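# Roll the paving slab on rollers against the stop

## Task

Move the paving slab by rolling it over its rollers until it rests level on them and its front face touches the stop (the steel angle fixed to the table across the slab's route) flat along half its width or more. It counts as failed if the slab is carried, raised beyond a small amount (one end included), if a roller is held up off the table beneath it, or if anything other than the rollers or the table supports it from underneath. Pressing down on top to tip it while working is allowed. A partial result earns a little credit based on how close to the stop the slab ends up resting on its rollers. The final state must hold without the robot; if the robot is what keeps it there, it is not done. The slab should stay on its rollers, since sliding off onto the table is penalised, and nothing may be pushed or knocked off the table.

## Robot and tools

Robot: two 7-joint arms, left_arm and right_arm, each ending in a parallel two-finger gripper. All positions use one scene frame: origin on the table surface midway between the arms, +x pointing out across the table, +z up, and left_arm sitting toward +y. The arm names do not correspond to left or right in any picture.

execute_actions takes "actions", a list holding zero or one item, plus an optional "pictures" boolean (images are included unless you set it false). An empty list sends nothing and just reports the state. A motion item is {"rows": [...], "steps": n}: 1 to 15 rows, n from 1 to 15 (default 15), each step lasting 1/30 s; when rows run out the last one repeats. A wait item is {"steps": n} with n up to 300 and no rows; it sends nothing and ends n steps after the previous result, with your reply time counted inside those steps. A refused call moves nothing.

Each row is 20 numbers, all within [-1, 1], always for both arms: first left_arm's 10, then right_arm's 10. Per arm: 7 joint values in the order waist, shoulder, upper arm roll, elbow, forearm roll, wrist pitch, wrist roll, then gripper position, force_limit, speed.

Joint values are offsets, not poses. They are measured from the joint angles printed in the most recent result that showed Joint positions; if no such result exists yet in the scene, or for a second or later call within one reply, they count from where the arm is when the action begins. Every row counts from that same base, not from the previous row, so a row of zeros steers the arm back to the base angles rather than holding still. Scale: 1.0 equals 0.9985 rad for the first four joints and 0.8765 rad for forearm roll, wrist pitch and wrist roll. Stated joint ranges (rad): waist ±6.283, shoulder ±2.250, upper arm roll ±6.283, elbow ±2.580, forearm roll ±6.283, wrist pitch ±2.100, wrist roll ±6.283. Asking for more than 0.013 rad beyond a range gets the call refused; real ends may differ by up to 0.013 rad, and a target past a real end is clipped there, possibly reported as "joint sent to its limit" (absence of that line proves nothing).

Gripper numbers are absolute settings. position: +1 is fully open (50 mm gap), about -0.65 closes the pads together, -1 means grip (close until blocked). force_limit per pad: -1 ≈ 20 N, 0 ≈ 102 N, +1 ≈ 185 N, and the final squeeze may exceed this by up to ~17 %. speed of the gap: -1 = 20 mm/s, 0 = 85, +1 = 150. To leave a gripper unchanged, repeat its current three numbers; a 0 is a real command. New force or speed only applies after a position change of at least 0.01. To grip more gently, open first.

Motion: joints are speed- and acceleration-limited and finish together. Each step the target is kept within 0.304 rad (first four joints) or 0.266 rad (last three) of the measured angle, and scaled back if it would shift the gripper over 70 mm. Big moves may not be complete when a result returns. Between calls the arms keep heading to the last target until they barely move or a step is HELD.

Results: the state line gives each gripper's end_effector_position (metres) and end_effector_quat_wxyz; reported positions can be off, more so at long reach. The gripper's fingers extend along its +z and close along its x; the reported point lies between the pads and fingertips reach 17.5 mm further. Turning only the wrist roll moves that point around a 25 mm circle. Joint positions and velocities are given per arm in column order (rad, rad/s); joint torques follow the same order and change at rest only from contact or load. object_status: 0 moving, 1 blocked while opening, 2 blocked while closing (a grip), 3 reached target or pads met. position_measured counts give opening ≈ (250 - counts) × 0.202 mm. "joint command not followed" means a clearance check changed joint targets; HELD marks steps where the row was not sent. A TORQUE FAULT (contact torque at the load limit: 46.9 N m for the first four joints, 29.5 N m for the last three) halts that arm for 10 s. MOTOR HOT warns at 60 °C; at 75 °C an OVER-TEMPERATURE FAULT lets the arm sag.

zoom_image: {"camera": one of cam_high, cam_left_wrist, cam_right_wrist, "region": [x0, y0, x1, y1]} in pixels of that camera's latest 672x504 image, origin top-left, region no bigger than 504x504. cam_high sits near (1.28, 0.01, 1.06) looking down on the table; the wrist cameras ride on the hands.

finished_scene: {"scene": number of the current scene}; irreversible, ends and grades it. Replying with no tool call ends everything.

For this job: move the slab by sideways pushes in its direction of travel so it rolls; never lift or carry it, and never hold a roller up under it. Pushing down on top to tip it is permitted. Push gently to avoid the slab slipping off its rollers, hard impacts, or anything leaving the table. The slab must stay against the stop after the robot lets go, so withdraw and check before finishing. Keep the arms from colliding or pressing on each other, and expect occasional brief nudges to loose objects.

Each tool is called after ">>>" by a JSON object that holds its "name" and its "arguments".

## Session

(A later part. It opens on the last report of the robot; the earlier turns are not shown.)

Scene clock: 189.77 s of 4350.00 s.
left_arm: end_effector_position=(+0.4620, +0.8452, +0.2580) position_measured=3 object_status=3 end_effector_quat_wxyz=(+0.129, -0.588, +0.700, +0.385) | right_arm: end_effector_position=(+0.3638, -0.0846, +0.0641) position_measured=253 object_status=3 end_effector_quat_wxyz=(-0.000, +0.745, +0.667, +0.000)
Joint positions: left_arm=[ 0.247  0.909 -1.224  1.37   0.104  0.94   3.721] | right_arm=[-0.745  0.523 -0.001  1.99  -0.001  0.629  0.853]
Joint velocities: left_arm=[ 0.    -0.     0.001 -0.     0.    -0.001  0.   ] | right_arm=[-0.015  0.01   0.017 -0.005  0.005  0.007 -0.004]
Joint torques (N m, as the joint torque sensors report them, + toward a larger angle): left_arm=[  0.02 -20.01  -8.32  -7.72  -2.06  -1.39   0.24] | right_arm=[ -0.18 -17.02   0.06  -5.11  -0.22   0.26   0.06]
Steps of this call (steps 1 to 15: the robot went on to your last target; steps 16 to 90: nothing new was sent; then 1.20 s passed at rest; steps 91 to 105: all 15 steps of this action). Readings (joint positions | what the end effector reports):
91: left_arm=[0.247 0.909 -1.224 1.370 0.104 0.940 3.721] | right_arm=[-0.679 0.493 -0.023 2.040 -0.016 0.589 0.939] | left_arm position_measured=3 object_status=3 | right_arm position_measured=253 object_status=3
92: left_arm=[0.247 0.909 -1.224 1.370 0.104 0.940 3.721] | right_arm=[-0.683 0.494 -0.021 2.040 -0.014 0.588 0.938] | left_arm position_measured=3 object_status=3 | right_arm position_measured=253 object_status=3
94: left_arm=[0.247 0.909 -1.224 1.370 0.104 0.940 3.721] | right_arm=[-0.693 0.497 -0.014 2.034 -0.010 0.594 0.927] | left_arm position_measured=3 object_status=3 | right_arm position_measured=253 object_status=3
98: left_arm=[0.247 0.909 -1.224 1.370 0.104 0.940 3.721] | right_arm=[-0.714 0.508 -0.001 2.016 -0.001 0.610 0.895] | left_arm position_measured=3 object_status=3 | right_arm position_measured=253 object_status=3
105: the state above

>>> {"name": "execute_actions", "arguments": {"actions": [{"rows":[[0,0,0,0,0,0,0,1,0,0,0,-0.11,0,-0.066,0,0.2,0,-1,0,0.5]],"steps":10}], "pictures": false}}

>>> {"name": "execute_actions", "arguments": {"actions": [{"rows":[[0,0,0,0,0,0,0,1,0,0,0.679,-0.083,0,-0.156,0,0.27,0.776,-1,0,0.5]],"steps":15}], "pictures": false}}

>>> {"name": "execute_actions", "arguments": {"actions": [{"steps":30}]}}

Scene clock: 192.73 s of 4350.00 s.
left_arm: end_effector_position=(+0.4620, +0.8452, +0.2580) position_measured=3 object_status=3 end_effector_quat_wxyz=(+0.129, -0.588, +0.700, +0.385) | right_arm: end_effector_position=(+0.3640, -0.0845, +0.1193) position_measured=253 object_status=3 end_effector_quat_wxyz=(-0.000, +0.745, +0.667, -0.002)
Joint positions: left_arm=[ 0.247  0.909 -1.224  1.37   0.104  0.94   3.721] | right_arm=[-0.745  0.418 -0.001  1.924 -0.     0.803  0.853]
Joint velocities: left_arm=[-0.    -0.     0.     0.    -0.     0.001  0.   ] | right_arm=[ 0.    -0.014 -0.002  0.003 -0.     0.038  0.   ]
Joint torques (N m, as the joint torque sensors report them, + toward a larger angle): left_arm=[ -0.27 -19.82  -8.5   -7.46  -1.93  -1.38   0.27] | right_arm=[  0.39 -15.45   0.06  -6.56  -0.14   0.02   0.13]
Steps of this call (steps 1 to 15: the robot went on to your last target; steps 16 to 79: nothing new was sent; steps 80 to 89: all 10 steps of this action). Readings (joint positions | what the end effector reports):
80: left_arm=[0.247 0.909 -1.224 1.370 0.104 0.940 3.721] | right_arm=[-0.747 0.523 0.000 1.989 -0.000 0.630 0.853] | left_arm position_measured=3 object_status=3 | right_arm position_measured=253 object_status=3
81: left_arm=[0.247 0.909 -1.224 1.370 0.104 0.940 3.721] | right_arm=[-0.747 0.516 -0.000 1.986 -0.000 0.639 0.853] | left_arm position_measured=3 object_status=3 | right_arm position_measured=253 object_status=3
83: left_arm=[0.247 0.909 -1.224 1.370 0.104 0.940 3.721] | right_arm=[-0.746 0.487 -0.000 1.971 -0.000 0.680 0.853] | left_arm position_measured=3 object_status=3 | right_arm position_measured=253 object_status=3
87: left_arm=[0.247 0.909 -1.224 1.370 0.104 0.940 3.721] | right_arm=[-0.745 0.423 -0.001 1.928 -0.000 0.791 0.853] | left_arm position_measured=3 object_status=3 | right_arm position_measured=253 object_status=3
89: the state above

Scene clock: 193.23 s of 4350.00 s.
left_arm: end_effector_position=(+0.4620, +0.8452, +0.2580) position_measured=3 object_status=3 end_effector_quat_wxyz=(+0.129, -0.588, +0.700, +0.385) | right_arm: end_effector_position=(+0.4279, -0.2190, +0.1744) position_measured=253 object_status=3 end_effector_quat_wxyz=(-0.001, +0.763, +0.646, -0.000)
Joint positions: left_arm=[ 0.247  0.909 -1.224  1.37   0.104  0.94   3.721] | right_arm=[-0.368  0.355 -0.001  1.803 -0.001  0.985  1.174]
Joint velocities: left_arm=[ 0.    -0.    -0.    -0.002 -0.    -0.001  0.   ] | right_arm=[ 0.977 -0.073  0.003 -0.145  0.001  0.218  0.856]
Joint torques (N m, as the joint torque sensors report them, + toward a larger angle): left_arm=[  0.29 -19.89  -8.15  -7.36  -1.93  -1.32   0.03] | right_arm=[  0.07 -16.13   0.7   -7.74   0.06   0.29   0.12]
Steps of this call (steps 1 to 15: all 15 steps of this action). Readings (joint positions | what the end effector reports):
1: left_arm=[0.247 0.909 -1.224 1.370 0.104 0.940 3.721] | right_arm=[-0.743 0.417 -0.001 1.923 -0.001 0.804 0.854] | left_arm position_measured=3 object_status=3 | right_arm position_measured=253 object_status=3
2: left_arm=[0.247 0.909 -1.224 1.370 0.104 0.940 3.721] | right_arm=[-0.736 0.415 -0.002 1.921 -0.001 0.809 0.858] | left_arm position_measured=3 object_status=3 | right_arm position_measured=253 object_status=3
4: left_arm=[0.247 0.909 -1.224 1.370 0.104 0.940 3.721] | right_arm=[-0.706 0.406 -0.003 1.907 -0.002 0.829 0.881] | left_arm position_measured=3 object_status=3 | right_arm position_measured=253 object_status=3
8: left_arm=[0.247 0.909 -1.224 1.370 0.104 0.940 3.721] | right_arm=[-0.592 0.381 -0.002 1.857 -0.001 0.903 0.978] | left_arm position_measured=3 object_status=3 | right_arm position_measured=253 object_status=3
15: the state above

Scene clock: 194.23 s of 4350.00 s.
left_arm: end_effector_position=(+0.4620, +0.8452, +0.2580) position_measured=3 object_status=3 end_effector_quat_wxyz=(+0.129, -0.588, +0.700, +0.385) | right_arm: end_effector_position=(+0.4314, -0.3433, +0.1916) position_measured=253 object_status=3 end_effector_quat_wxyz=(-0.001, +0.744, +0.668, -0.000)
Joint positions: left_arm=[ 0.247  0.909 -1.224  1.37   0.104  0.94   3.721] | right_arm=[-0.067  0.335 -0.001  1.768 -0.     1.04   1.533]
Joint velocities: left_arm=[ 0.    -0.     0.001  0.    -0.     0.001 -0.   ] | right_arm=[-0.  0.  0. -0.  0.  0.  0.]
Joint torques (N m, as the joint torque sensors report them, + toward a larger angle): left_arm=[  0.07 -20.11  -8.33  -7.47  -1.75  -1.19   0.19] | right_arm=[ -0.2  -16.1    0.    -8.25   0.09  -0.2    0.18]
Steps of this call (steps 1 to 30: the robot went on to your last target). Readings (joint positions | what the end effector reports):
1: left_arm=[0.247 0.909 -1.224 1.370 0.104 0.940 3.721] | right_arm=[-0.335 0.352 -0.001 1.798 -0.001 0.992 1.203] | left_arm position_measured=3 object_status=3 | right_arm position_measured=253 object_status=3
2: left_arm=[0.247 0.909 -1.224 1.370 0.104 0.940 3.721] | right_arm=[-0.302 0.350 -0.001 1.794 -0.001 0.998 1.232] | left_arm position_measured=3 object_status=3 | right_arm position_measured=253 object_status=3
4: left_arm=[0.247 0.909 -1.224 1.370 0.104 0.940 3.721] | right_arm=[-0.237 0.346 -0.001 1.787 -0.001 1.009 1.300] | left_arm position_measured=3 object_status=3 | right_arm position_measured=253 object_status=3
8: left_arm=[0.247 0.909 -1.224 1.370 0.104 0.940 3.721] | right_arm=[-0.124 0.339 0.001 1.774 0.000 1.030 1.457] | left_arm position_measured=3 object_status=3 | right_arm position_measured=253 object_status=3
30: the state above
All arms were judged still, so your last target was given up. Only a new action makes them travel on or press farther. Fingers that are still opening or closing keep moving.
camera_calibration (this result's frames):
cam_left_wrist: T_world_to_cam=[[-0.271929, -0.721454, -0.636834, 0.901597], [-0.908208, -0.0263753, 0.417687, 0.360174], [-0.318139, 0.691959, -0.648059, -0.103833], [0, 0, 0, 1]] pos_world=[0.53925, 0.731809, 0.356438]
cam_right_wrist: T_world_to_cam=[[0.0996016, 0.994899, 0.0159551, 0.289726], [0.994593, -0.0990713, -0.0311523, -0.414679], [-0.0294127, 0.0189717, -0.999387, 0.371788], [0, 0, 0, 1]] pos_world=[0.394514, -0.336384, 0.354019]

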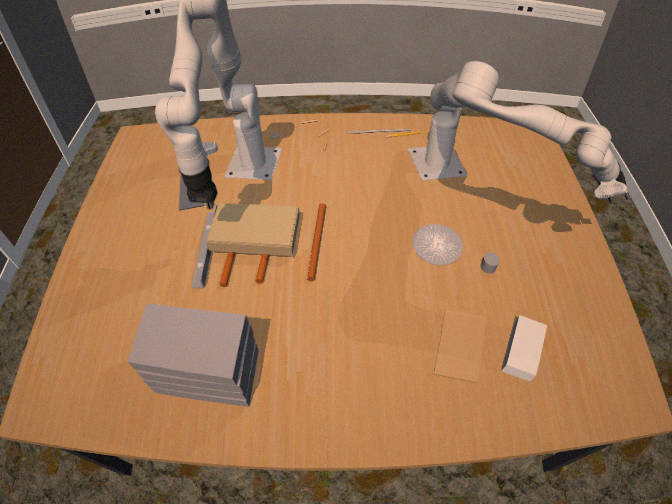

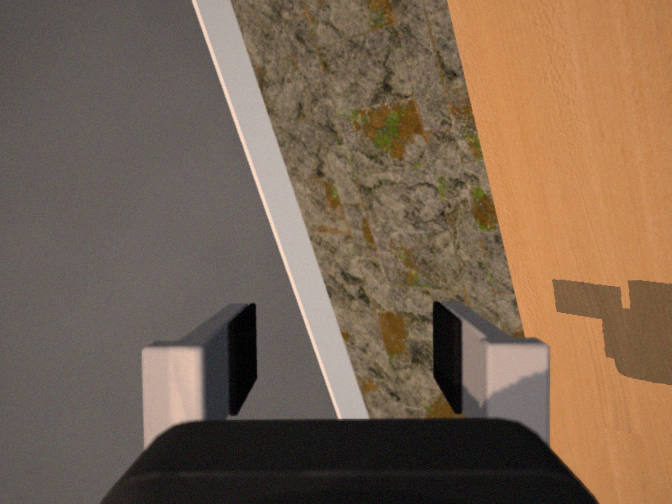

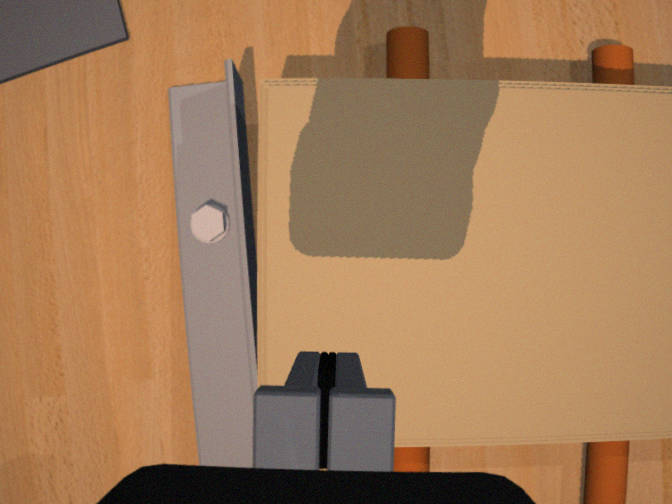

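>>> {"name": "execute_actions", "arguments": {"actions": [{"rows":[[0,0,0,0,0,0,0,1,0,0,-0.664,0.09,0.001,0.123,0,-0.253,-0.756,-1,0,0.5]],"steps":15}], "pictures": false}}

>>> {"name": "execute_actions", "arguments": {"actions": [{"steps":25}], "pictures": false}}

Scene clock: 203.33 s of 4350.00 s.
left_arm: end_effector_position=(+0.4620, +0.8452, +0.2580) position_measured=3 object_status=3 end_effector_quat_wxyz=(+0.129, -0.588, +0.700, +0.385) | right_arm: end_effector_position=(+0.4231, -0.1922, +0.1391) position_measured=253 object_status=3 end_effector_quat_wxyz=(+0.002, +0.726, +0.688, +0.003)
Joint positions: left_arm=[ 0.247  0.909 -1.224  1.37   0.104  0.94   3.721] | right_arm=[-0.443  0.405  0.001  1.862 -0.     0.868  1.212]
Joint velocities: left_arm=[ 0.     0.    -0.     0.     0.    -0.001 -0.   ] | right_arm=[-0.977  0.082 -0.002  0.113 -0.001 -0.207 -0.855]
Joint torques (N m, as the joint torque sensors report them, + toward a larger angle): left_arm=[  0.1  -19.91  -8.43  -7.29  -1.89  -1.35   0.2 ] | right_arm=[ -0.15 -17.31   0.54  -7.86  -0.02  -0.03   0.43]
Steps of this call (steps 1 to 90: nothing new was sent; then 5.60 s passed at rest; steps 91 to 105: all 15 steps of this action). Readings (joint positions | what the end effector reports):
91: left_arm=[0.247 0.909 -1.224 1.370 0.104 0.940 3.721] | right_arm=[-0.068 0.336 -0.000 1.768 -0.000 1.039 1.532] | left_arm position_measured=3 object_status=3 | right_arm position_measured=253 object_status=3
92: left_arm=[0.247 0.909 -1.224 1.370 0.104 0.940 3.721] | right_arm=[-0.075 0.338 0.001 1.770 0.000 1.035 1.528] | left_arm position_measured=3 object_status=3 | right_arm position_measured=253 object_status=3
94: left_arm=[0.247 0.909 -1.224 1.370 0.104 0.940 3.721] | right_arm=[-0.106 0.346 0.002 1.781 0.001 1.016 1.505] | left_arm position_measured=3 object_status=3 | right_arm position_measured=253 object_status=3
98: left_arm=[0.247 0.909 -1.224 1.370 0.104 0.940 3.721] | right_arm=[-0.220 0.375 0.001 1.820 -0.000 0.945 1.408] | left_arm position_measured=3 object_status=3 | right_arm position_measured=253 object_status=3
105: the state above

Scene clock: 204.17 s of 4350.00 s.
left_arm: end_effector_position=(+0.4620, +0.8452, +0.2580) position_measured=3 object_status=3 end_effector_quat_wxyz=(+0.129, -0.588, +0.700, +0.385) | right_arm: end_effector_position=(+0.3772, -0.0834, +0.1238) position_measured=253 object_status=3 end_effector_quat_wxyz=(+0.000, +0.745, +0.667, +0.004)
Joint positions: left_arm=[ 0.247  0.909 -1.224  1.37   0.104  0.94   3.721] | right_arm=[-0.73   0.425  0.     1.891 -0.     0.818  0.87 ]
Joint velocities: left_arm=[-0.     0.     0.001  0.    -0.    -0.    -0.001] | right_arm=[-0.002  0.     0.    -0.    -0.    -0.001 -0.   ]
Joint torques (N m, as the joint torque sensors report them, + toward a larger angle): left_arm=[  0.07 -20.08  -8.46  -7.81  -1.8   -1.33   0.28] | right_arm=[  0.61 -16.62   0.21  -7.22  -0.17  -0.03   0.08]
Steps of this call (steps 1 to 25: the robot went on to your last target). Readings (joint positions | what the end effector reports):
1: left_arm=[0.247 0.909 -1.224 1.370 0.104 0.940 3.721] | right_arm=[-0.476 0.407 0.001 1.865 -0.000 0.862 1.183] | left_arm position_measured=3 object_status=3 | right_arm position_measured=253 object_status=3
2: left_arm=[0.247 0.909 -1.224 1.370 0.104 0.940 3.721] | right_arm=[-0.509 0.410 0.001 1.869 -0.000 0.856 1.153] | left_arm position_measured=3 object_status=3 | right_arm position_measured=253 object_status=3
4: left_arm=[0.247 0.909 -1.224 1.370 0.104 0.940 3.721] | right_arm=[-0.573 0.414 0.001 1.875 -0.000 0.845 1.082] | left_arm position_measured=3 object_status=3 | right_arm position_measured=253 object_status=3
8: left_arm=[0.247 0.909 -1.224 1.370 0.104 0.940 3.721] | right_arm=[-0.683 0.422 -0.001 1.886 -0.001 0.825 0.929] | left_arm position_measured=3 object_status=3 | right_arm position_measured=253 object_status=3
25: the state above

>>> {"name": "execute_actions", "arguments": {"actions": [{"rows":[[0,0,0,0,0,0,0,1,0,0,0,0.117,0,0.064,0,-0.195,0,-1,0,0.5]],"steps":15}], "pictures": false}}

Scene clock: 206.10 s of 4350.00 s.
left_arm: end_effector_position=(+0.4620, +0.8452, +0.2580) position_measured=3 object_status=3 end_effector_quat_wxyz=(+0.129, -0.588, +0.700, +0.385) | right_arm: end_effector_position=(+0.3759, -0.0842, +0.0636) position_measured=253 object_status=3 end_effector_quat_wxyz=(-0.000, +0.745, +0.667, -0.000)
Joint positions: left_arm=[ 0.247  0.909 -1.224  1.37   0.104  0.94   3.721] | right_arm=[-0.73   0.541  0.     1.955 -0.     0.647  0.87 ]
Joint velocities: left_arm=[ 0. -0. -0. -0. -0.  0. -0.] | right_arm=[ 0.     0.013 -0.001  0.001  0.     0.001  0.   ]
Joint torques (N m, as the joint torque sensors report them, + toward a larger angle): left_arm=[  0.1  -20.01  -8.67  -7.3   -2.    -1.34   0.04] | right_arm=[ -0.09 -17.7   -0.16  -5.8   -0.29   0.14   0.11]
Steps of this call (steps 1 to 15: the robot went on to your last target; steps 16 to 43: nothing new was sent; steps 44 to 58: all 15 steps of this action). Readings (joint positions | what the end effector reports):
44: left_arm=[0.247 0.909 -1.224 1.370 0.104 0.940 3.721] | right_arm=[-0.730 0.427 0.000 1.891 -0.001 0.817 0.870] | left_arm position_measured=3 object_status=3 | right_arm position_measured=253 object_status=3
45: left_arm=[0.247 0.909 -1.224 1.370 0.104 0.940 3.721] | right_arm=[-0.730 0.433 0.000 1.893 -0.001 0.809 0.870] | left_arm position_measured=3 object_status=3 | right_arm position_measured=253 object_status=3
47: left_arm=[0.247 0.909 -1.224 1.370 0.104 0.940 3.721] | right_arm=[-0.730 0.463 0.000 1.908 -0.001 0.770 0.870] | left_arm position_measured=3 object_status=3 | right_arm position_measured=253 object_status=3
51: left_arm=[0.247 0.909 -1.224 1.370 0.104 0.940 3.721] | right_arm=[-0.730 0.531 0.000 1.950 -0.000 0.662 0.870] | left_arm position_measured=3 object_status=3 | right_arm position_measured=253 object_status=3
58: the state above

>>> {"name": "execute_actions", "arguments": {"actions": [{"rows":[[0,0,0,0,0,0,0,1,0,0,0.006,-0.002,0,0.004,0,-0.003,0.006,-1,0,0.5],[0,0,0,0,0,0,0,1,0,0,0.012,-0.004,0,0.009,0,-0.005,0.013,-1,0,0.5],[0,0,0,0,0,0,0,1,0,0,0.018,-0.006,0,0.013,0,-0.008,0.020,-1,0,0.5],[0,0,0,0,0,0,0,1,0,0,0.023,-0.008,0,0.017,0,-0.010,0.026,-1,0,0.5],[0,0,0,0,0,0,0,1,0,0,0.028,-0.010,0,0.021,0,-0.013,0.032,-1,0,0.5],[0,0,0,0,0,0,0,1,0,0,0.032,-0.012,0,0.024,0,-0.015,0.037,-1,0,0.5],[0,0,0,0,0,0,0,1,0,0,0.036,-0.013,0,0.027,0,-0.016,0.041,-1,0,0.5],[0,0,0,0,0,0,0,1,0,0,0.040,-0.015,0,0.030,0,-0.018,0.045,-1,0,0.5],[0,0,0,0,0,0,0,1,0,0,0.043,-0.016,0,0.032,0,-0.020,0.049,-1,0,0.5],[0,0,0,0,0,0,0,1,0,0,0.047,-0.017,0,0.035,0,-0.021,0.053,-1,0,0.5],[0,0,0,0,0,0,0,1,0,0,0.050,-0.018,0,0.037,0,-0.023,0.057,-1,0,0.5],[0,0,0,0,0,0,0,1,0,0,0.054,-0.020,0,0.040,0,-0.024,0.061,-1,0,0.5],[0,0,0,0,0,0,0,1,0,0,0.057,-0.021,0,0.0425,0,-0.026,0.065,-1,0,0.5]],"steps":15}], "pictures": false}}

Scene clock: 209.23 s of 4350.00 s.
left_arm: end_effector_position=(+0.4620, +0.8452, +0.2580) position_measured=3 object_status=3 end_effector_quat_wxyz=(+0.129, -0.588, +0.700, +0.385) | right_arm: end_effector_position=(+0.3763, -0.1022, +0.0644) position_measured=253 object_status=3 end_effector_quat_wxyz=(-0.003, +0.742, +0.670, +0.005)
Joint positions: left_arm=[ 0.247  0.909 -1.224  1.37   0.104  0.94   3.721] | right_arm=[-0.68   0.521 -0.008  1.992 -0.006  0.619  0.926]
Joint velocities: left_arm=[ 0.    -0.    -0.     0.001  0.     0.    -0.001] | right_arm=[-0.002 -0.005  0.001  0.008  0.008 -0.011  0.029]
Joint torques (N m, as the joint torque sensors report them, + toward a larger angle): left_arm=[  0.56 -20.11  -8.3   -7.75  -1.97  -1.24   0.32] | right_arm=[  4.02 -17.35   6.06  -2.12   2.72   3.03   0.62]
Steps of this call (steps 1 to 15: the robot went on to your last target; steps 16 to 79: nothing new was sent; steps 80 to 94: all 15 steps of this action). Readings (joint positions | what the end effector reports):
80: left_arm=[0.247 0.909 -1.224 1.370 0.104 0.940 3.721] | right_arm=[-0.728 0.541 0.000 1.955 -0.001 0.646 0.871] | left_arm position_measured=3 object_status=3 | right_arm position_measured=253 object_status=3
81: left_arm=[0.247 0.909 -1.224 1.370 0.104 0.940 3.721] | right_arm=[-0.724 0.539 -0.001 1.957 -0.001 0.645 0.874] | left_arm position_measured=3 object_status=3 | right_arm position_measured=253 object_status=3
83: left_arm=[0.247 0.909 -1.224 1.370 0.104 0.940 3.721] | right_arm=[-0.715 0.536 -0.000 1.964 -0.001 0.641 0.883] | left_arm position_measured=3 object_status=3 | right_arm position_measured=253 object_status=3
87: left_arm=[0.247 0.909 -1.224 1.370 0.104 0.940 3.721] | right_arm=[-0.697 0.529 0.001 1.979 -0.000 0.634 0.903] | left_arm position_measured=3 object_status=3 | right_arm position_measured=253 object_status=3
94: the state above

>>> {"name": "execute_actions", "arguments": {"actions": [{"rows":[[0,0,0,0,0,0,0,1,0,0,0.010,-0.002,0.008,0.007,0.007,0.005,0.004,-1,0,0.5],[0,0,0,0,0,0,0,1,0,0,0.013,-0.003,0.008,0.010,0.007,0.003,0.007,-1,0,0.5],[0,0,0,0,0,0,0,1,0,0,0.015,-0.004,0.008,0.012,0.007,0.002,0.010,-1,0,0.5],[0,0,0,0,0,0,0,1,0,0,0.018,-0.005,0.008,0.014,0.007,0.001,0.013,-1,0,0.5],[0,0,0,0,0,0,0,1,0,0,0.020,-0.006,0.008,0.015,0.007,0,0.016,-1,0,0.5],[0,0,0,0,0,0,0,1,0,0,0.020,-0.008,0.008,0.020,0.007,-0.003,0.016,-1,0,0.5],[0,0,0,0,0,0,0,1,0,0,0.020,-0.010,0.008,0.025,0.007,-0.006,0.016,-1,0,0.5],[0,0,0,0,0,0,0,1,0,0,0.021,-0.013,0.008,0.029,0.007,-0.009,0.017,-1,0,0.5],[0,0,0,0,0,0,0,1,0,0,0.021,-0.015,0.008,0.034,0.007,-0.012,0.017,-1,0,0.5],[0,0,0,0,0,0,0,1,0,0,0.021,-0.017,0.008,0.039,0.007,-0.015,0.017,-1,0,0.5],[0,0,0,0,0,0,0,1,0,0,0.021,-0.019,0.008,0.044,0.007,-0.017,0.017,-1,0,0.5],[0,0,0,0,0,0,0,1,0,0,0.022,-0.022,0.008,0.049,0.007,-0.020,0.018,-1,0,0.5],[0,0,0,0,0,0,0,1,0,0,0.022,-0.024,0.008,0.053,0.007,-0.023,0.018,-1,0,0.5],[0,0,0,0,0,0,0,1,0,0,0.022,-0.026,0.008,0.058,0.007,-0.026,0.018,-1,0,0.5],[0,0,0,0,0,0,0,1,0,0,0.022,-0.028,0.008,0.063,0.007,-0.029,0.018,-1,0,0.5]],"steps":15}]}}

Scene clock: 213.53 s of 4350.00 s.
left_arm: end_effector_position=(+0.4620, +0.8452, +0.2580) position_measured=3 object_status=3 end_effector_quat_wxyz=(+0.129, -0.588, +0.700, +0.385) | right_arm: end_effector_position=(+0.3629, -0.1079, +0.0647) position_measured=253 object_status=3 end_effector_quat_wxyz=(-0.006, +0.738, +0.674, +0.007)
Joint positions: left_arm=[ 0.247  0.909 -1.224  1.37   0.104  0.94   3.721] | right_arm=[-0.672  0.498 -0.018  2.04  -0.012  0.592  0.941]
Joint velocities: left_arm=[-0.    -0.    -0.    -0.     0.     0.002  0.   ] | right_arm=[-0.007 -0.064 -0.009  0.137 -0.005 -0.081  0.002]
Joint torques (N m, as the joint torque sensors report them, + toward a larger angle): left_arm=[  0.   -20.    -8.65  -7.52  -1.92  -1.3    0.09] | right_arm=[ 10.95 -17.06  13.47  -1.14   6.07   3.24   0.75]
Steps of this call (steps 1 to 15: the robot went on to your last target; steps 16 to 90: nothing new was sent; then 0.80 s passed at rest; steps 91 to 105: all 15 steps of this action). Readings (joint positions | what the end effector reports):
91: left_arm=[0.247 0.909 -1.224 1.370 0.104 0.940 3.721] | right_arm=[-0.679 0.521 -0.008 1.992 -0.006 0.618 0.927] | left_arm position_measured=3 object_status=3 | right_arm position_measured=253 object_status=3
92: left_arm=[0.247 0.909 -1.224 1.370 0.104 0.940 3.721] | right_arm=[-0.677 0.520 -0.009 1.993 -0.007 0.618 0.928] | left_arm position_measured=3 object_status=3 | right_arm position_measured=253 object_status=3
94: left_arm=[0.247 0.909 -1.224 1.370 0.104 0.940 3.721] | right_arm=[-0.674 0.519 -0.012 1.997 -0.008 0.615 0.933] | left_arm position_measured=3 object_status=3 | right_arm position_measured=253 object_status=3
98: left_arm=[0.247 0.909 -1.224 1.370 0.104 0.940 3.721] | right_arm=[-0.672 0.513 -0.014 2.008 -0.010 0.609 0.939] | left_arm position_measured=3 object_status=3 | right_arm position_measured=253 object_status=3
105: the state above
camera_calibration (this result's frames):
cam_left_wrist: T_world_to_cam=[[-0.271939, -0.721443, -0.636843, 0.901599], [-0.908209, -0.0263666, 0.417685, 0.360174], [-0.318127, 0.691972, -0.648051, -0.103849], [0, 0, 0, 1]] pos_world=[0.539256, 0.731809, 0.356439]
cam_right_wrist: T_world_to_cam=[[0.081381, 0.996082, 0.0346176, 0.069824], [0.99634, -0.0803928, -0.0290425, -0.325883], [-0.0261457, 0.0368544, -0.998979, 0.23922], [0, 0, 0, 1]] pos_world=[0.325263, -0.104565, 0.227094]

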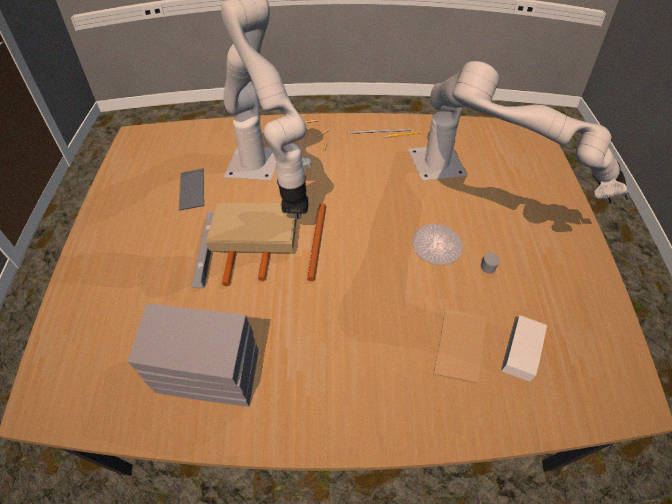

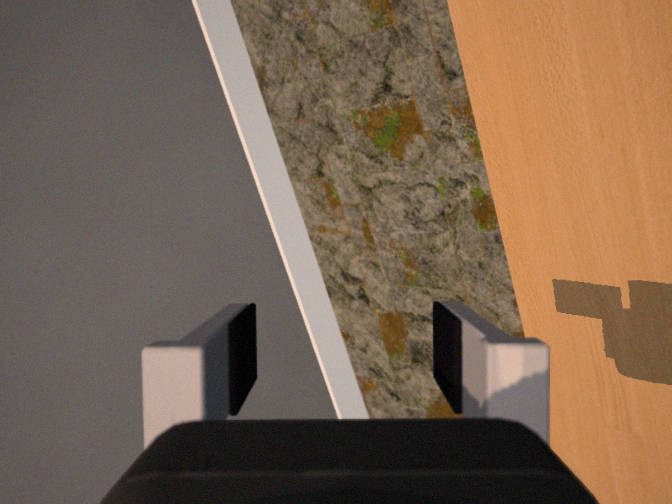

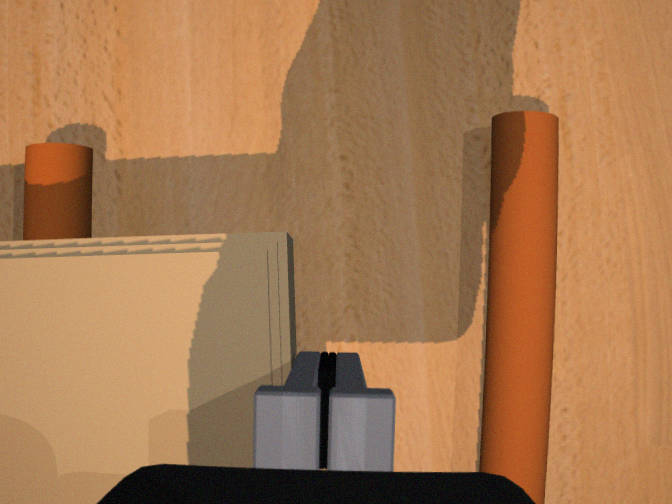

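>>> {"name": "execute_actions", "arguments": {"actions": [{"rows":[[0,0,0,0,0,0,0,1,0,0,0.014,-0.006,0.018,0.017,0.014,0.001,0.001,-1,0,0.5],[0,0,0,0,0,0,0,1,0,0,0.014,-0.007,0.018,0.020,0.014,-0.001,0.001,-1,0,0.5],[0,0,0,0,0,0,0,1,0,0,0.014,-0.009,0.018,0.023,0.014,-0.003,0.001,-1,0,0.5],[0,0,0,0,0,0,0,1,0,0,0.014,-0.010,0.018,0.026,0.014,-0.004,0.001,-1,0,0.5],[0,0,0,0,0,0,0,1,0,0,0.015,-0.011,0.018,0.029,0.014,-0.006,0.002,-1,0,0.5],[0,0,0,0,0,0,0,1,0,0,0.015,-0.013,0.018,0.032,0.014,-0.008,0.002,-1,0,0.5],[0,0,0,0,0,0,0,1,0,0,0.015,-0.014,0.018,0.035,0.014,-0.010,0.002,-1,0,0.5],[0,0,0,0,0,0,0,1,0,0,0.015,-0.015,0.018,0.038,0.014,-0.011,0.002,-1,0,0.5],[0,0,0,0,0,0,0,1,0,0,0.015,-0.016,0.018,0.041,0.014,-0.013,0.002,-1,0,0.5],[0,0,0,0,0,0,0,1,0,0,0.016,-0.018,0.018,0.044,0.014,-0.015,0.003,-1,0,0.5],[0,0,0,0,0,0,0,1,0,0,0.016,-0.019,0.018,0.047,0.014,-0.017,0.003,-1,0,0.5],[0,0,0,0,0,0,0,1,0,0,0.016,-0.020,0.018,0.050,0.014,-0.019,0.003,-1,0,0.5],[0,0,0,0,0,0,0,1,0,0,0.016,-0.022,0.018,0.052,0.014,-0.020,0.003,-1,0,0.5],[0,0,0,0,0,0,0,1,0,0,0.016,-0.023,0.018,0.055,0.014,-0.022,0.003,-1,0,0.5]],"steps":15}]}}

Scene clock: 218.53 s of 4350.00 s.
left_arm: end_effector_position=(+0.4620, +0.8452, +0.2580) position_measured=3 object_status=3 end_effector_quat_wxyz=(+0.129, -0.588, +0.700, +0.385) | right_arm: end_effector_position=(+0.3530, -0.1121, +0.0649) position_measured=253 object_status=3 end_effector_quat_wxyz=(-0.006, +0.737, +0.676, +0.011)
Joint positions: left_arm=[ 0.247  0.909 -1.224  1.37   0.104  0.94   3.721] | right_arm=[-0.673  0.477 -0.02   2.082 -0.013  0.562  0.942]
Joint velocities: left_arm=[ 0.     0.    -0.    -0.001  0.001 -0.    -0.   ] | right_arm=[-0.001 -0.013 -0.001  0.029  0.001 -0.046  0.   ]
Joint torques (N m, as the joint torque sensors report them, + toward a larger angle): left_arm=[  0.42 -20.    -8.35  -7.65  -1.89  -1.37   0.  ] | right_arm=[ 13.04 -16.61  15.18   3.78   6.1    6.11   0.66]
Steps of this call (steps 1 to 15: the robot went on to your last target; steps 16 to 90: nothing new was sent; then 1.50 s passed at rest; steps 91 to 105: all 15 steps of this action). Readings (joint positions | what the end effector reports):
91: left_arm=[0.247 0.909 -1.224 1.370 0.104 0.940 3.721] | right_arm=[-0.673 0.494 -0.018 2.049 -0.012 0.587 0.941] | left_arm position_measured=3 object_status=3 | right_arm position_measured=253 object_status=3
92: left_arm=[0.247 0.909 -1.224 1.370 0.104 0.940 3.721] | right_arm=[-0.673 0.493 -0.018 2.050 -0.012 0.586 0.941] | left_arm position_measured=3 object_status=3 | right_arm position_measured=253 object_status=3
94: left_arm=[0.247 0.909 -1.224 1.370 0.104 0.940 3.721] | right_arm=[-0.673 0.491 -0.018 2.055 -0.012 0.584 0.941] | left_arm position_measured=3 object_status=3 | right_arm position_measured=253 object_status=3
98: left_arm=[0.247 0.909 -1.224 1.370 0.104 0.940 3.721] | right_arm=[-0.673 0.485 -0.020 2.067 -0.013 0.578 0.941] | left_arm position_measured=3 object_status=3 | right_arm position_measured=253 object_status=3
105: the state above
camera_calibration (this result's frames):
cam_left_wrist: T_world_to_cam=[[-0.271942, -0.72144, -0.636846, 0.9016], [-0.90821, -0.0263645, 0.417684, 0.360174], [-0.318124, 0.691975, -0.648049, -0.103853], [0, 0, 0, 1]] pos_world=[0.539258, 0.731809, 0.356439]
cam_right_wrist: T_world_to_cam=[[0.0775946, 0.996161, 0.0405341, 0.0757795], [0.996783, -0.0766963, -0.023267, -0.31644], [-0.0200689, 0.0422091, -0.998907, 0.237733], [0, 0, 0, 1]] pos_world=[0.314313, -0.109793, 0.227039]

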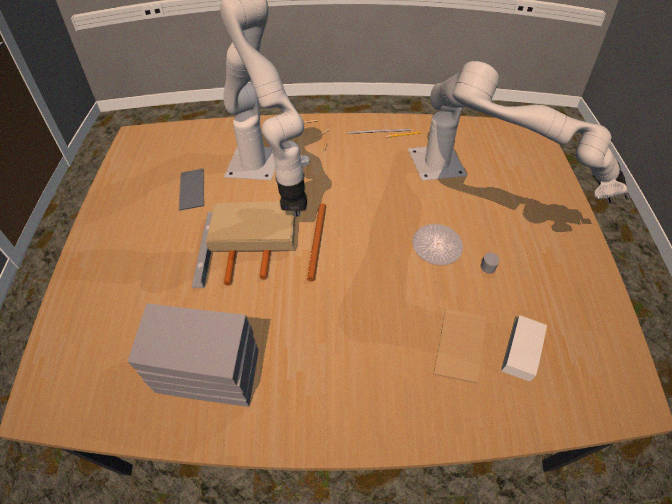

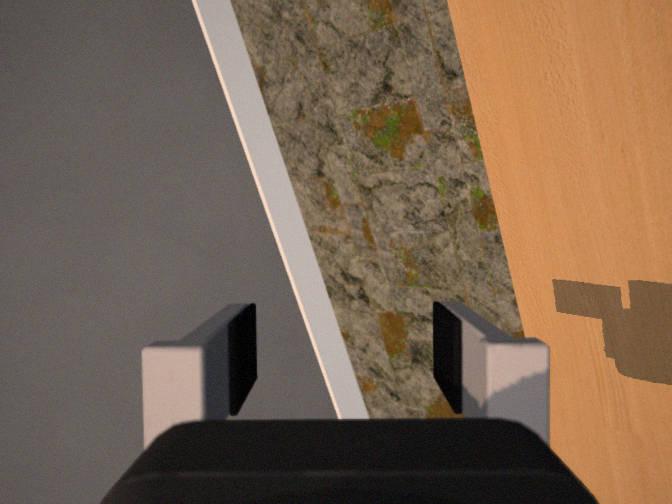

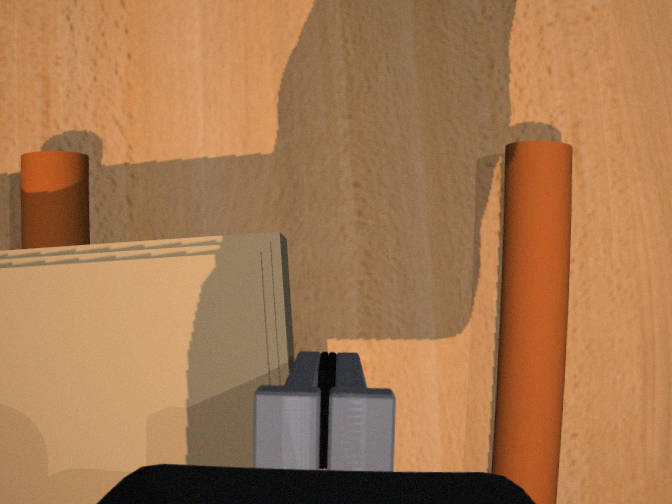

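>>> {"name": "execute_actions", "arguments": {"actions": [{"rows":[[0,0,0,0,0,0,0,1,0,0,0.008,0,0.015,0.008,0.010,0,0,-1,0,0.5],[0,0,0,0,0,0,0,1,0,0,0.003,0,0.016,0.004,0.012,0,0,-1,0,0.5],[0,0,0,0,0,0,0,1,0,0,-0.002,0.001,0.018,0,0.013,0.002,-0.003,-1,0,0.5],[0,0,0,0,0,0,0,1,0,0,-0.008,0.003,0.020,-0.005,0.015,0.004,-0.009,-1,0,0.5],[0,0,0,0,0,0,0,1,0,0,-0.014,0.005,0.020,-0.009,0.015,0.006,-0.016,-1,0,0.5],[0,0,0,0,0,0,0,1,0,0,-0.020,0.007,0.020,-0.013,0.015,0.008,-0.022,-1,0,0.5],[0,0,0,0,0,0,0,1,0,0,-0.026,0.009,0.020,-0.017,0.015,0.011,-0.029,-1,0,0.5],[0,0,0,0,0,0,0,1,0,0,-0.032,0.011,0.020,-0.021,0.015,0.013,-0.036,-1,0,0.5],[0,0,0,0,0,0,0,1,0,0,-0.040,0.014,0.020,-0.027,0.015,0.017,-0.045,-1,0,0.5],[0,0,0,0,0,0,0,1,0,0,-0.050,0.017,0.020,-0.034,0.015,0.021,-0.055,-1,0,0.5]],"steps":15}], "pictures": false}}

Scene clock: 223.90 s of 4350.00 s.
left_arm: end_effector_position=(+0.4620, +0.8452, +0.2580) position_measured=3 object_status=3 end_effector_quat_wxyz=(+0.129, -0.588, +0.700, +0.385) | right_arm: end_effector_position=(+0.3586, -0.0995, +0.0646) position_measured=253 object_status=3 end_effector_quat_wxyz=(+0.001, +0.739, +0.674, +0.010)
Joint positions: left_arm=[ 0.247  0.909 -1.224  1.37   0.104  0.94   3.721] | right_arm=[-0.722  0.493 -0.001  2.048 -0.     0.58   0.894]
Joint velocities: left_arm=[ 0.    -0.     0.    -0.    -0.    -0.001 -0.   ] | right_arm=[-0.01   0.006  0.01  -0.002  0.003  0.006 -0.002]
Joint torques (N m, as the joint torque sensors report them, + toward a larger angle): left_arm=[  0.33 -19.97  -8.78  -7.62  -2.03  -1.36   0.26] | right_arm=[ -0.36 -16.42   0.19  -5.53  -0.23  -0.34   0.1 ]
Steps of this call (steps 1 to 15: the robot went on to your last target; steps 16 to 90: nothing new was sent; then 1.87 s passed at rest; steps 91 to 105: all 15 steps of this action). Readings (joint positions | what the end effector reports):
91: left_arm=[0.247 0.909 -1.224 1.370 0.104 0.940 3.721] | right_arm=[-0.675 0.477 -0.020 2.083 -0.013 0.560 0.942] | left_arm position_measured=3 object_status=3 | right_arm position_measured=253 object_status=3
92: left_arm=[0.247 0.909 -1.224 1.370 0.104 0.940 3.721] | right_arm=[-0.678 0.478 -0.019 2.082 -0.011 0.560 0.942] | left_arm position_measured=3 object_status=3 | right_arm position_measured=253 object_status=3
94: left_arm=[0.247 0.909 -1.224 1.370 0.104 0.940 3.721] | right_arm=[-0.685 0.478 -0.014 2.080 -0.009 0.561 0.940] | left_arm position_measured=3 object_status=3 | right_arm position_measured=253 object_status=3
98: left_arm=[0.247 0.909 -1.224 1.370 0.104 0.940 3.721] | right_arm=[-0.700 0.485 -0.002 2.068 -0.001 0.570 0.922] | left_arm position_measured=3 object_status=3 | right_arm position_measured=253 object_status=3
105: the state above

>>> {"name": "execute_actions", "arguments": {"actions": [{"rows":[[0,0,0,0,0,0,0,1,0,0,-0.01,-0.11,0,-0.07,0,0.21,0,-1,0,0.5]],"steps":10}], "pictures": false}}

>>> {"name": "execute_actions", "arguments": {"actions": [{"rows":[[0,0,0,0,0,0,0,1,0,0,0.665,-0.05,0,-0.21,0,0.31,0.73,-1,0,0.5]],"steps":15}], "pictures": false}}

>>> {"name": "execute_actions", "arguments": {"actions": [{"steps":28}]}}

Scene clock: 225.70 s of 4350.00 s.
left_arm: end_effector_position=(+0.4620, +0.8452, +0.2580) position_measured=3 object_status=3 end_effector_quat_wxyz=(+0.129, -0.588, +0.700, +0.385) | right_arm: end_effector_position=(+0.3565, -0.0966, +0.1184) position_measured=253 object_status=3 end_effector_quat_wxyz=(+0.001, +0.736, +0.677, +0.006)
Joint positions: left_arm=[ 0.247  0.909 -1.224  1.37   0.104  0.94   3.721] | right_arm=[-0.731  0.389 -0.001  1.978 -0.     0.763  0.894]
Joint velocities: left_arm=[-0.     0.     0.    -0.001 -0.    -0.001 -0.001] | right_arm=[-0.003 -0.016  0.002  0.001  0.002  0.04   0.   ]
Joint torques (N m, as the joint torque sensors report them, + toward a larger angle): left_arm=[  0.18 -19.91  -8.17  -7.41  -1.94  -1.31   0.01] | right_arm=[  0.26 -15.25  -0.02  -6.29  -0.01  -0.23   0.06]
Steps of this call (steps 1 to 15: the robot went on to your last target; steps 16 to 44: nothing new was sent; steps 45 to 54: all 10 steps of this action). Readings (joint positions | what the end effector reports):
45: left_arm=[0.247 0.909 -1.224 1.370 0.104 0.940 3.721] | right_arm=[-0.723 0.493 -0.000 2.048 -0.000 0.582 0.894] | left_arm position_measured=3 object_status=3 | right_arm position_measured=253 object_status=3
46: left_arm=[0.247 0.909 -1.224 1.370 0.104 0.940 3.721] | right_arm=[-0.724 0.486 -0.000 2.045 -0.000 0.591 0.894] | left_arm position_measured=3 object_status=3 | right_arm position_measured=253 object_status=3
48: left_arm=[0.247 0.909 -1.224 1.370 0.104 0.940 3.721] | right_arm=[-0.726 0.456 -0.000 2.028 -0.000 0.635 0.894] | left_arm position_measured=3 object_status=3 | right_arm position_measured=253 object_status=3
52: left_arm=[0.247 0.909 -1.224 1.370 0.104 0.940 3.721] | right_arm=[-0.731 0.393 -0.001 1.983 -0.000 0.751 0.894] | left_arm position_measured=3 object_status=3 | right_arm position_measured=253 object_status=3
54: the state above

Scene clock: 226.20 s of 4350.00 s.
left_arm: end_effector_position=(+0.4620, +0.8452, +0.2580) position_measured=3 object_status=3 end_effector_quat_wxyz=(+0.129, -0.588, +0.700, +0.385) | right_arm: end_effector_position=(+0.4269, -0.2259, +0.1728) position_measured=253 object_status=3 end_effector_quat_wxyz=(+0.000, +0.754, +0.657, +0.002)
Joint positions: left_arm=[ 0.247  0.909 -1.224  1.37   0.104  0.94   3.721] | right_arm=[-0.353  0.35  -0.002  1.816 -0.     0.972  1.216]
Joint velocities: left_arm=[-0.     0.    -0.001 -0.    -0.    -0.001  0.001] | right_arm=[ 0.98  -0.043  0.003 -0.195  0.001  0.251  0.858]
Joint torques (N m, as the joint torque sensors report them, + toward a larger angle): left_arm=[  0.37 -19.79  -8.52  -7.68  -2.16  -1.3    0.03] | right_arm=[  0.   -15.91  -0.05  -7.27   0.08   0.12   0.  ]
Steps of this call (steps 1 to 15: all 15 steps of this action). Readings (joint positions | what the end effector reports):
1: left_arm=[0.247 0.909 -1.224 1.370 0.104 0.940 3.721] | right_arm=[-0.730 0.388 -0.001 1.978 -0.000 0.765 0.895] | left_arm position_measured=3 object_status=3 | right_arm position_measured=253 object_status=3
2: left_arm=[0.247 0.909 -1.224 1.370 0.104 0.940 3.721] | right_arm=[-0.723 0.386 -0.002 1.974 -0.001 0.770 0.899] | left_arm position_measured=3 object_status=3 | right_arm position_measured=253 object_status=3
4: left_arm=[0.247 0.909 -1.224 1.370 0.104 0.940 3.721] | right_arm=[-0.692 0.381 -0.003 1.956 -0.001 0.793 0.922] | left_arm position_measured=3 object_status=3 | right_arm position_measured=253 object_status=3
8: left_arm=[0.247 0.909 -1.224 1.370 0.104 0.940 3.721] | right_arm=[-0.578 0.366 -0.002 1.889 -0.001 0.878 1.019] | left_arm position_measured=3 object_status=3 | right_arm position_measured=253 object_status=3
15: the state above

Scene clock: 227.13 s of 4350.00 s.
left_arm: end_effector_position=(+0.4620, +0.8452, +0.2580) position_measured=3 object_status=3 end_effector_quat_wxyz=(+0.129, -0.588, +0.700, +0.385) | right_arm: end_effector_position=(+0.4323, -0.3433, +0.1900) position_measured=253 object_status=3 end_effector_quat_wxyz=(-0.000, +0.744, +0.668, -0.000)
Joint positions: left_arm=[ 0.247  0.909 -1.224  1.37   0.104  0.94   3.721] | right_arm=[-0.067  0.339 -0.001  1.769 -0.     1.035  1.534]
Joint velocities: left_arm=[ 0.     0.    -0.    -0.001  0.     0.001  0.   ] | right_arm=[ 0.  0.  0.  0.  0. -0. -0.]
Joint torques (N m, as the joint torque sensors report them, + toward a larger angle): left_arm=[  0.05 -19.44  -8.21  -7.24  -1.91  -1.36   0.13] | right_arm=[ -0.3  -16.11   0.14  -8.33  -0.36   0.01   0.27]
Steps of this call (steps 1 to 28: the robot went on to your last target). Readings (joint positions | what the end effector reports):
1: left_arm=[0.247 0.909 -1.224 1.370 0.104 0.940 3.721] | right_arm=[-0.321 0.349 -0.002 1.810 -0.000 0.980 1.245] | left_arm position_measured=3 object_status=3 | right_arm position_measured=253 object_status=3
2: left_arm=[0.247 0.909 -1.224 1.370 0.104 0.940 3.721] | right_arm=[-0.288 0.347 -0.001 1.804 -0.000 0.987 1.275] | left_arm position_measured=3 object_status=3 | right_arm position_measured=253 object_status=3
4: left_arm=[0.247 0.909 -1.224 1.370 0.104 0.940 3.721] | right_arm=[-0.223 0.345 -0.001 1.793 -0.000 1.001 1.346] | left_arm position_measured=3 object_status=3 | right_arm position_measured=253 object_status=3
8: left_arm=[0.247 0.909 -1.224 1.370 0.104 0.940 3.721] | right_arm=[-0.112 0.340 0.001 1.775 0.001 1.026 1.485] | left_arm position_measured=3 object_status=3 | right_arm position_measured=253 object_status=3
28: the state above
camera_calibration (this result's frames):
cam_left_wrist: T_world_to_cam=[[-0.271949, -0.721431, -0.636853, 0.901601], [-0.908211, -0.0263581, 0.417683, 0.360174], [-0.318115, 0.691985, -0.648043, -0.103865], [0, 0, 0, 1]] pos_world=[0.539263, 0.73181, 0.356439]
cam_right_wrist: T_world_to_cam=[[0.0981332, 0.995048, 0.0158174, 0.290313], [0.994753, -0.0976176, -0.0306092, -0.415217], [-0.0289136, 0.0187382, -0.999406, 0.369927], [0, 0, 0, 1]] pos_world=[0.395246, -0.336339, 0.352405]

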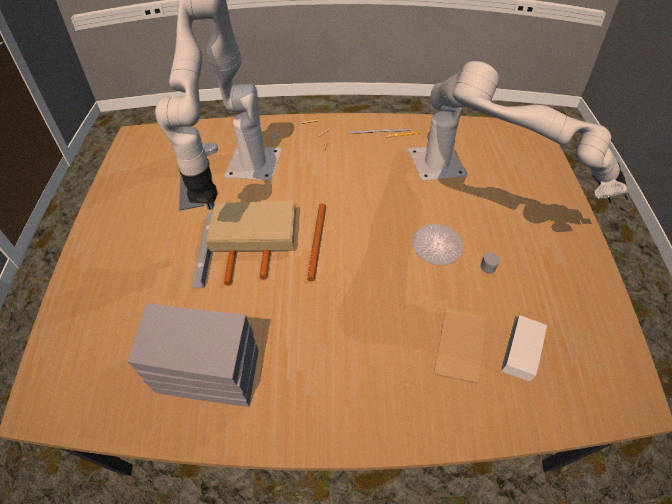

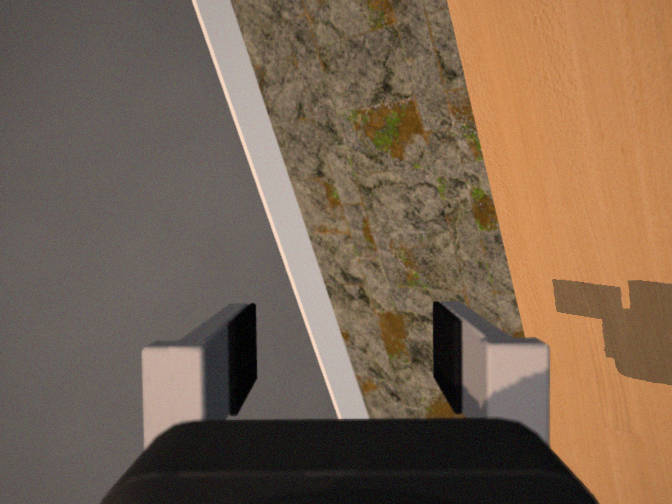

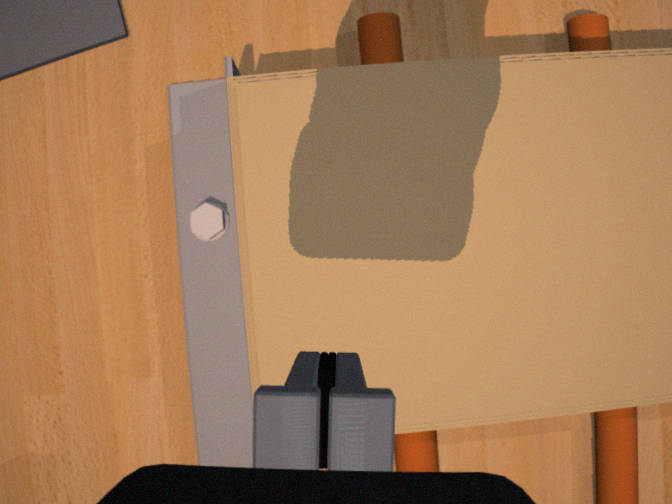

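>>> {"name": "finished_scene", "arguments": {"scene": 2}}

The scene is finished: the task was done.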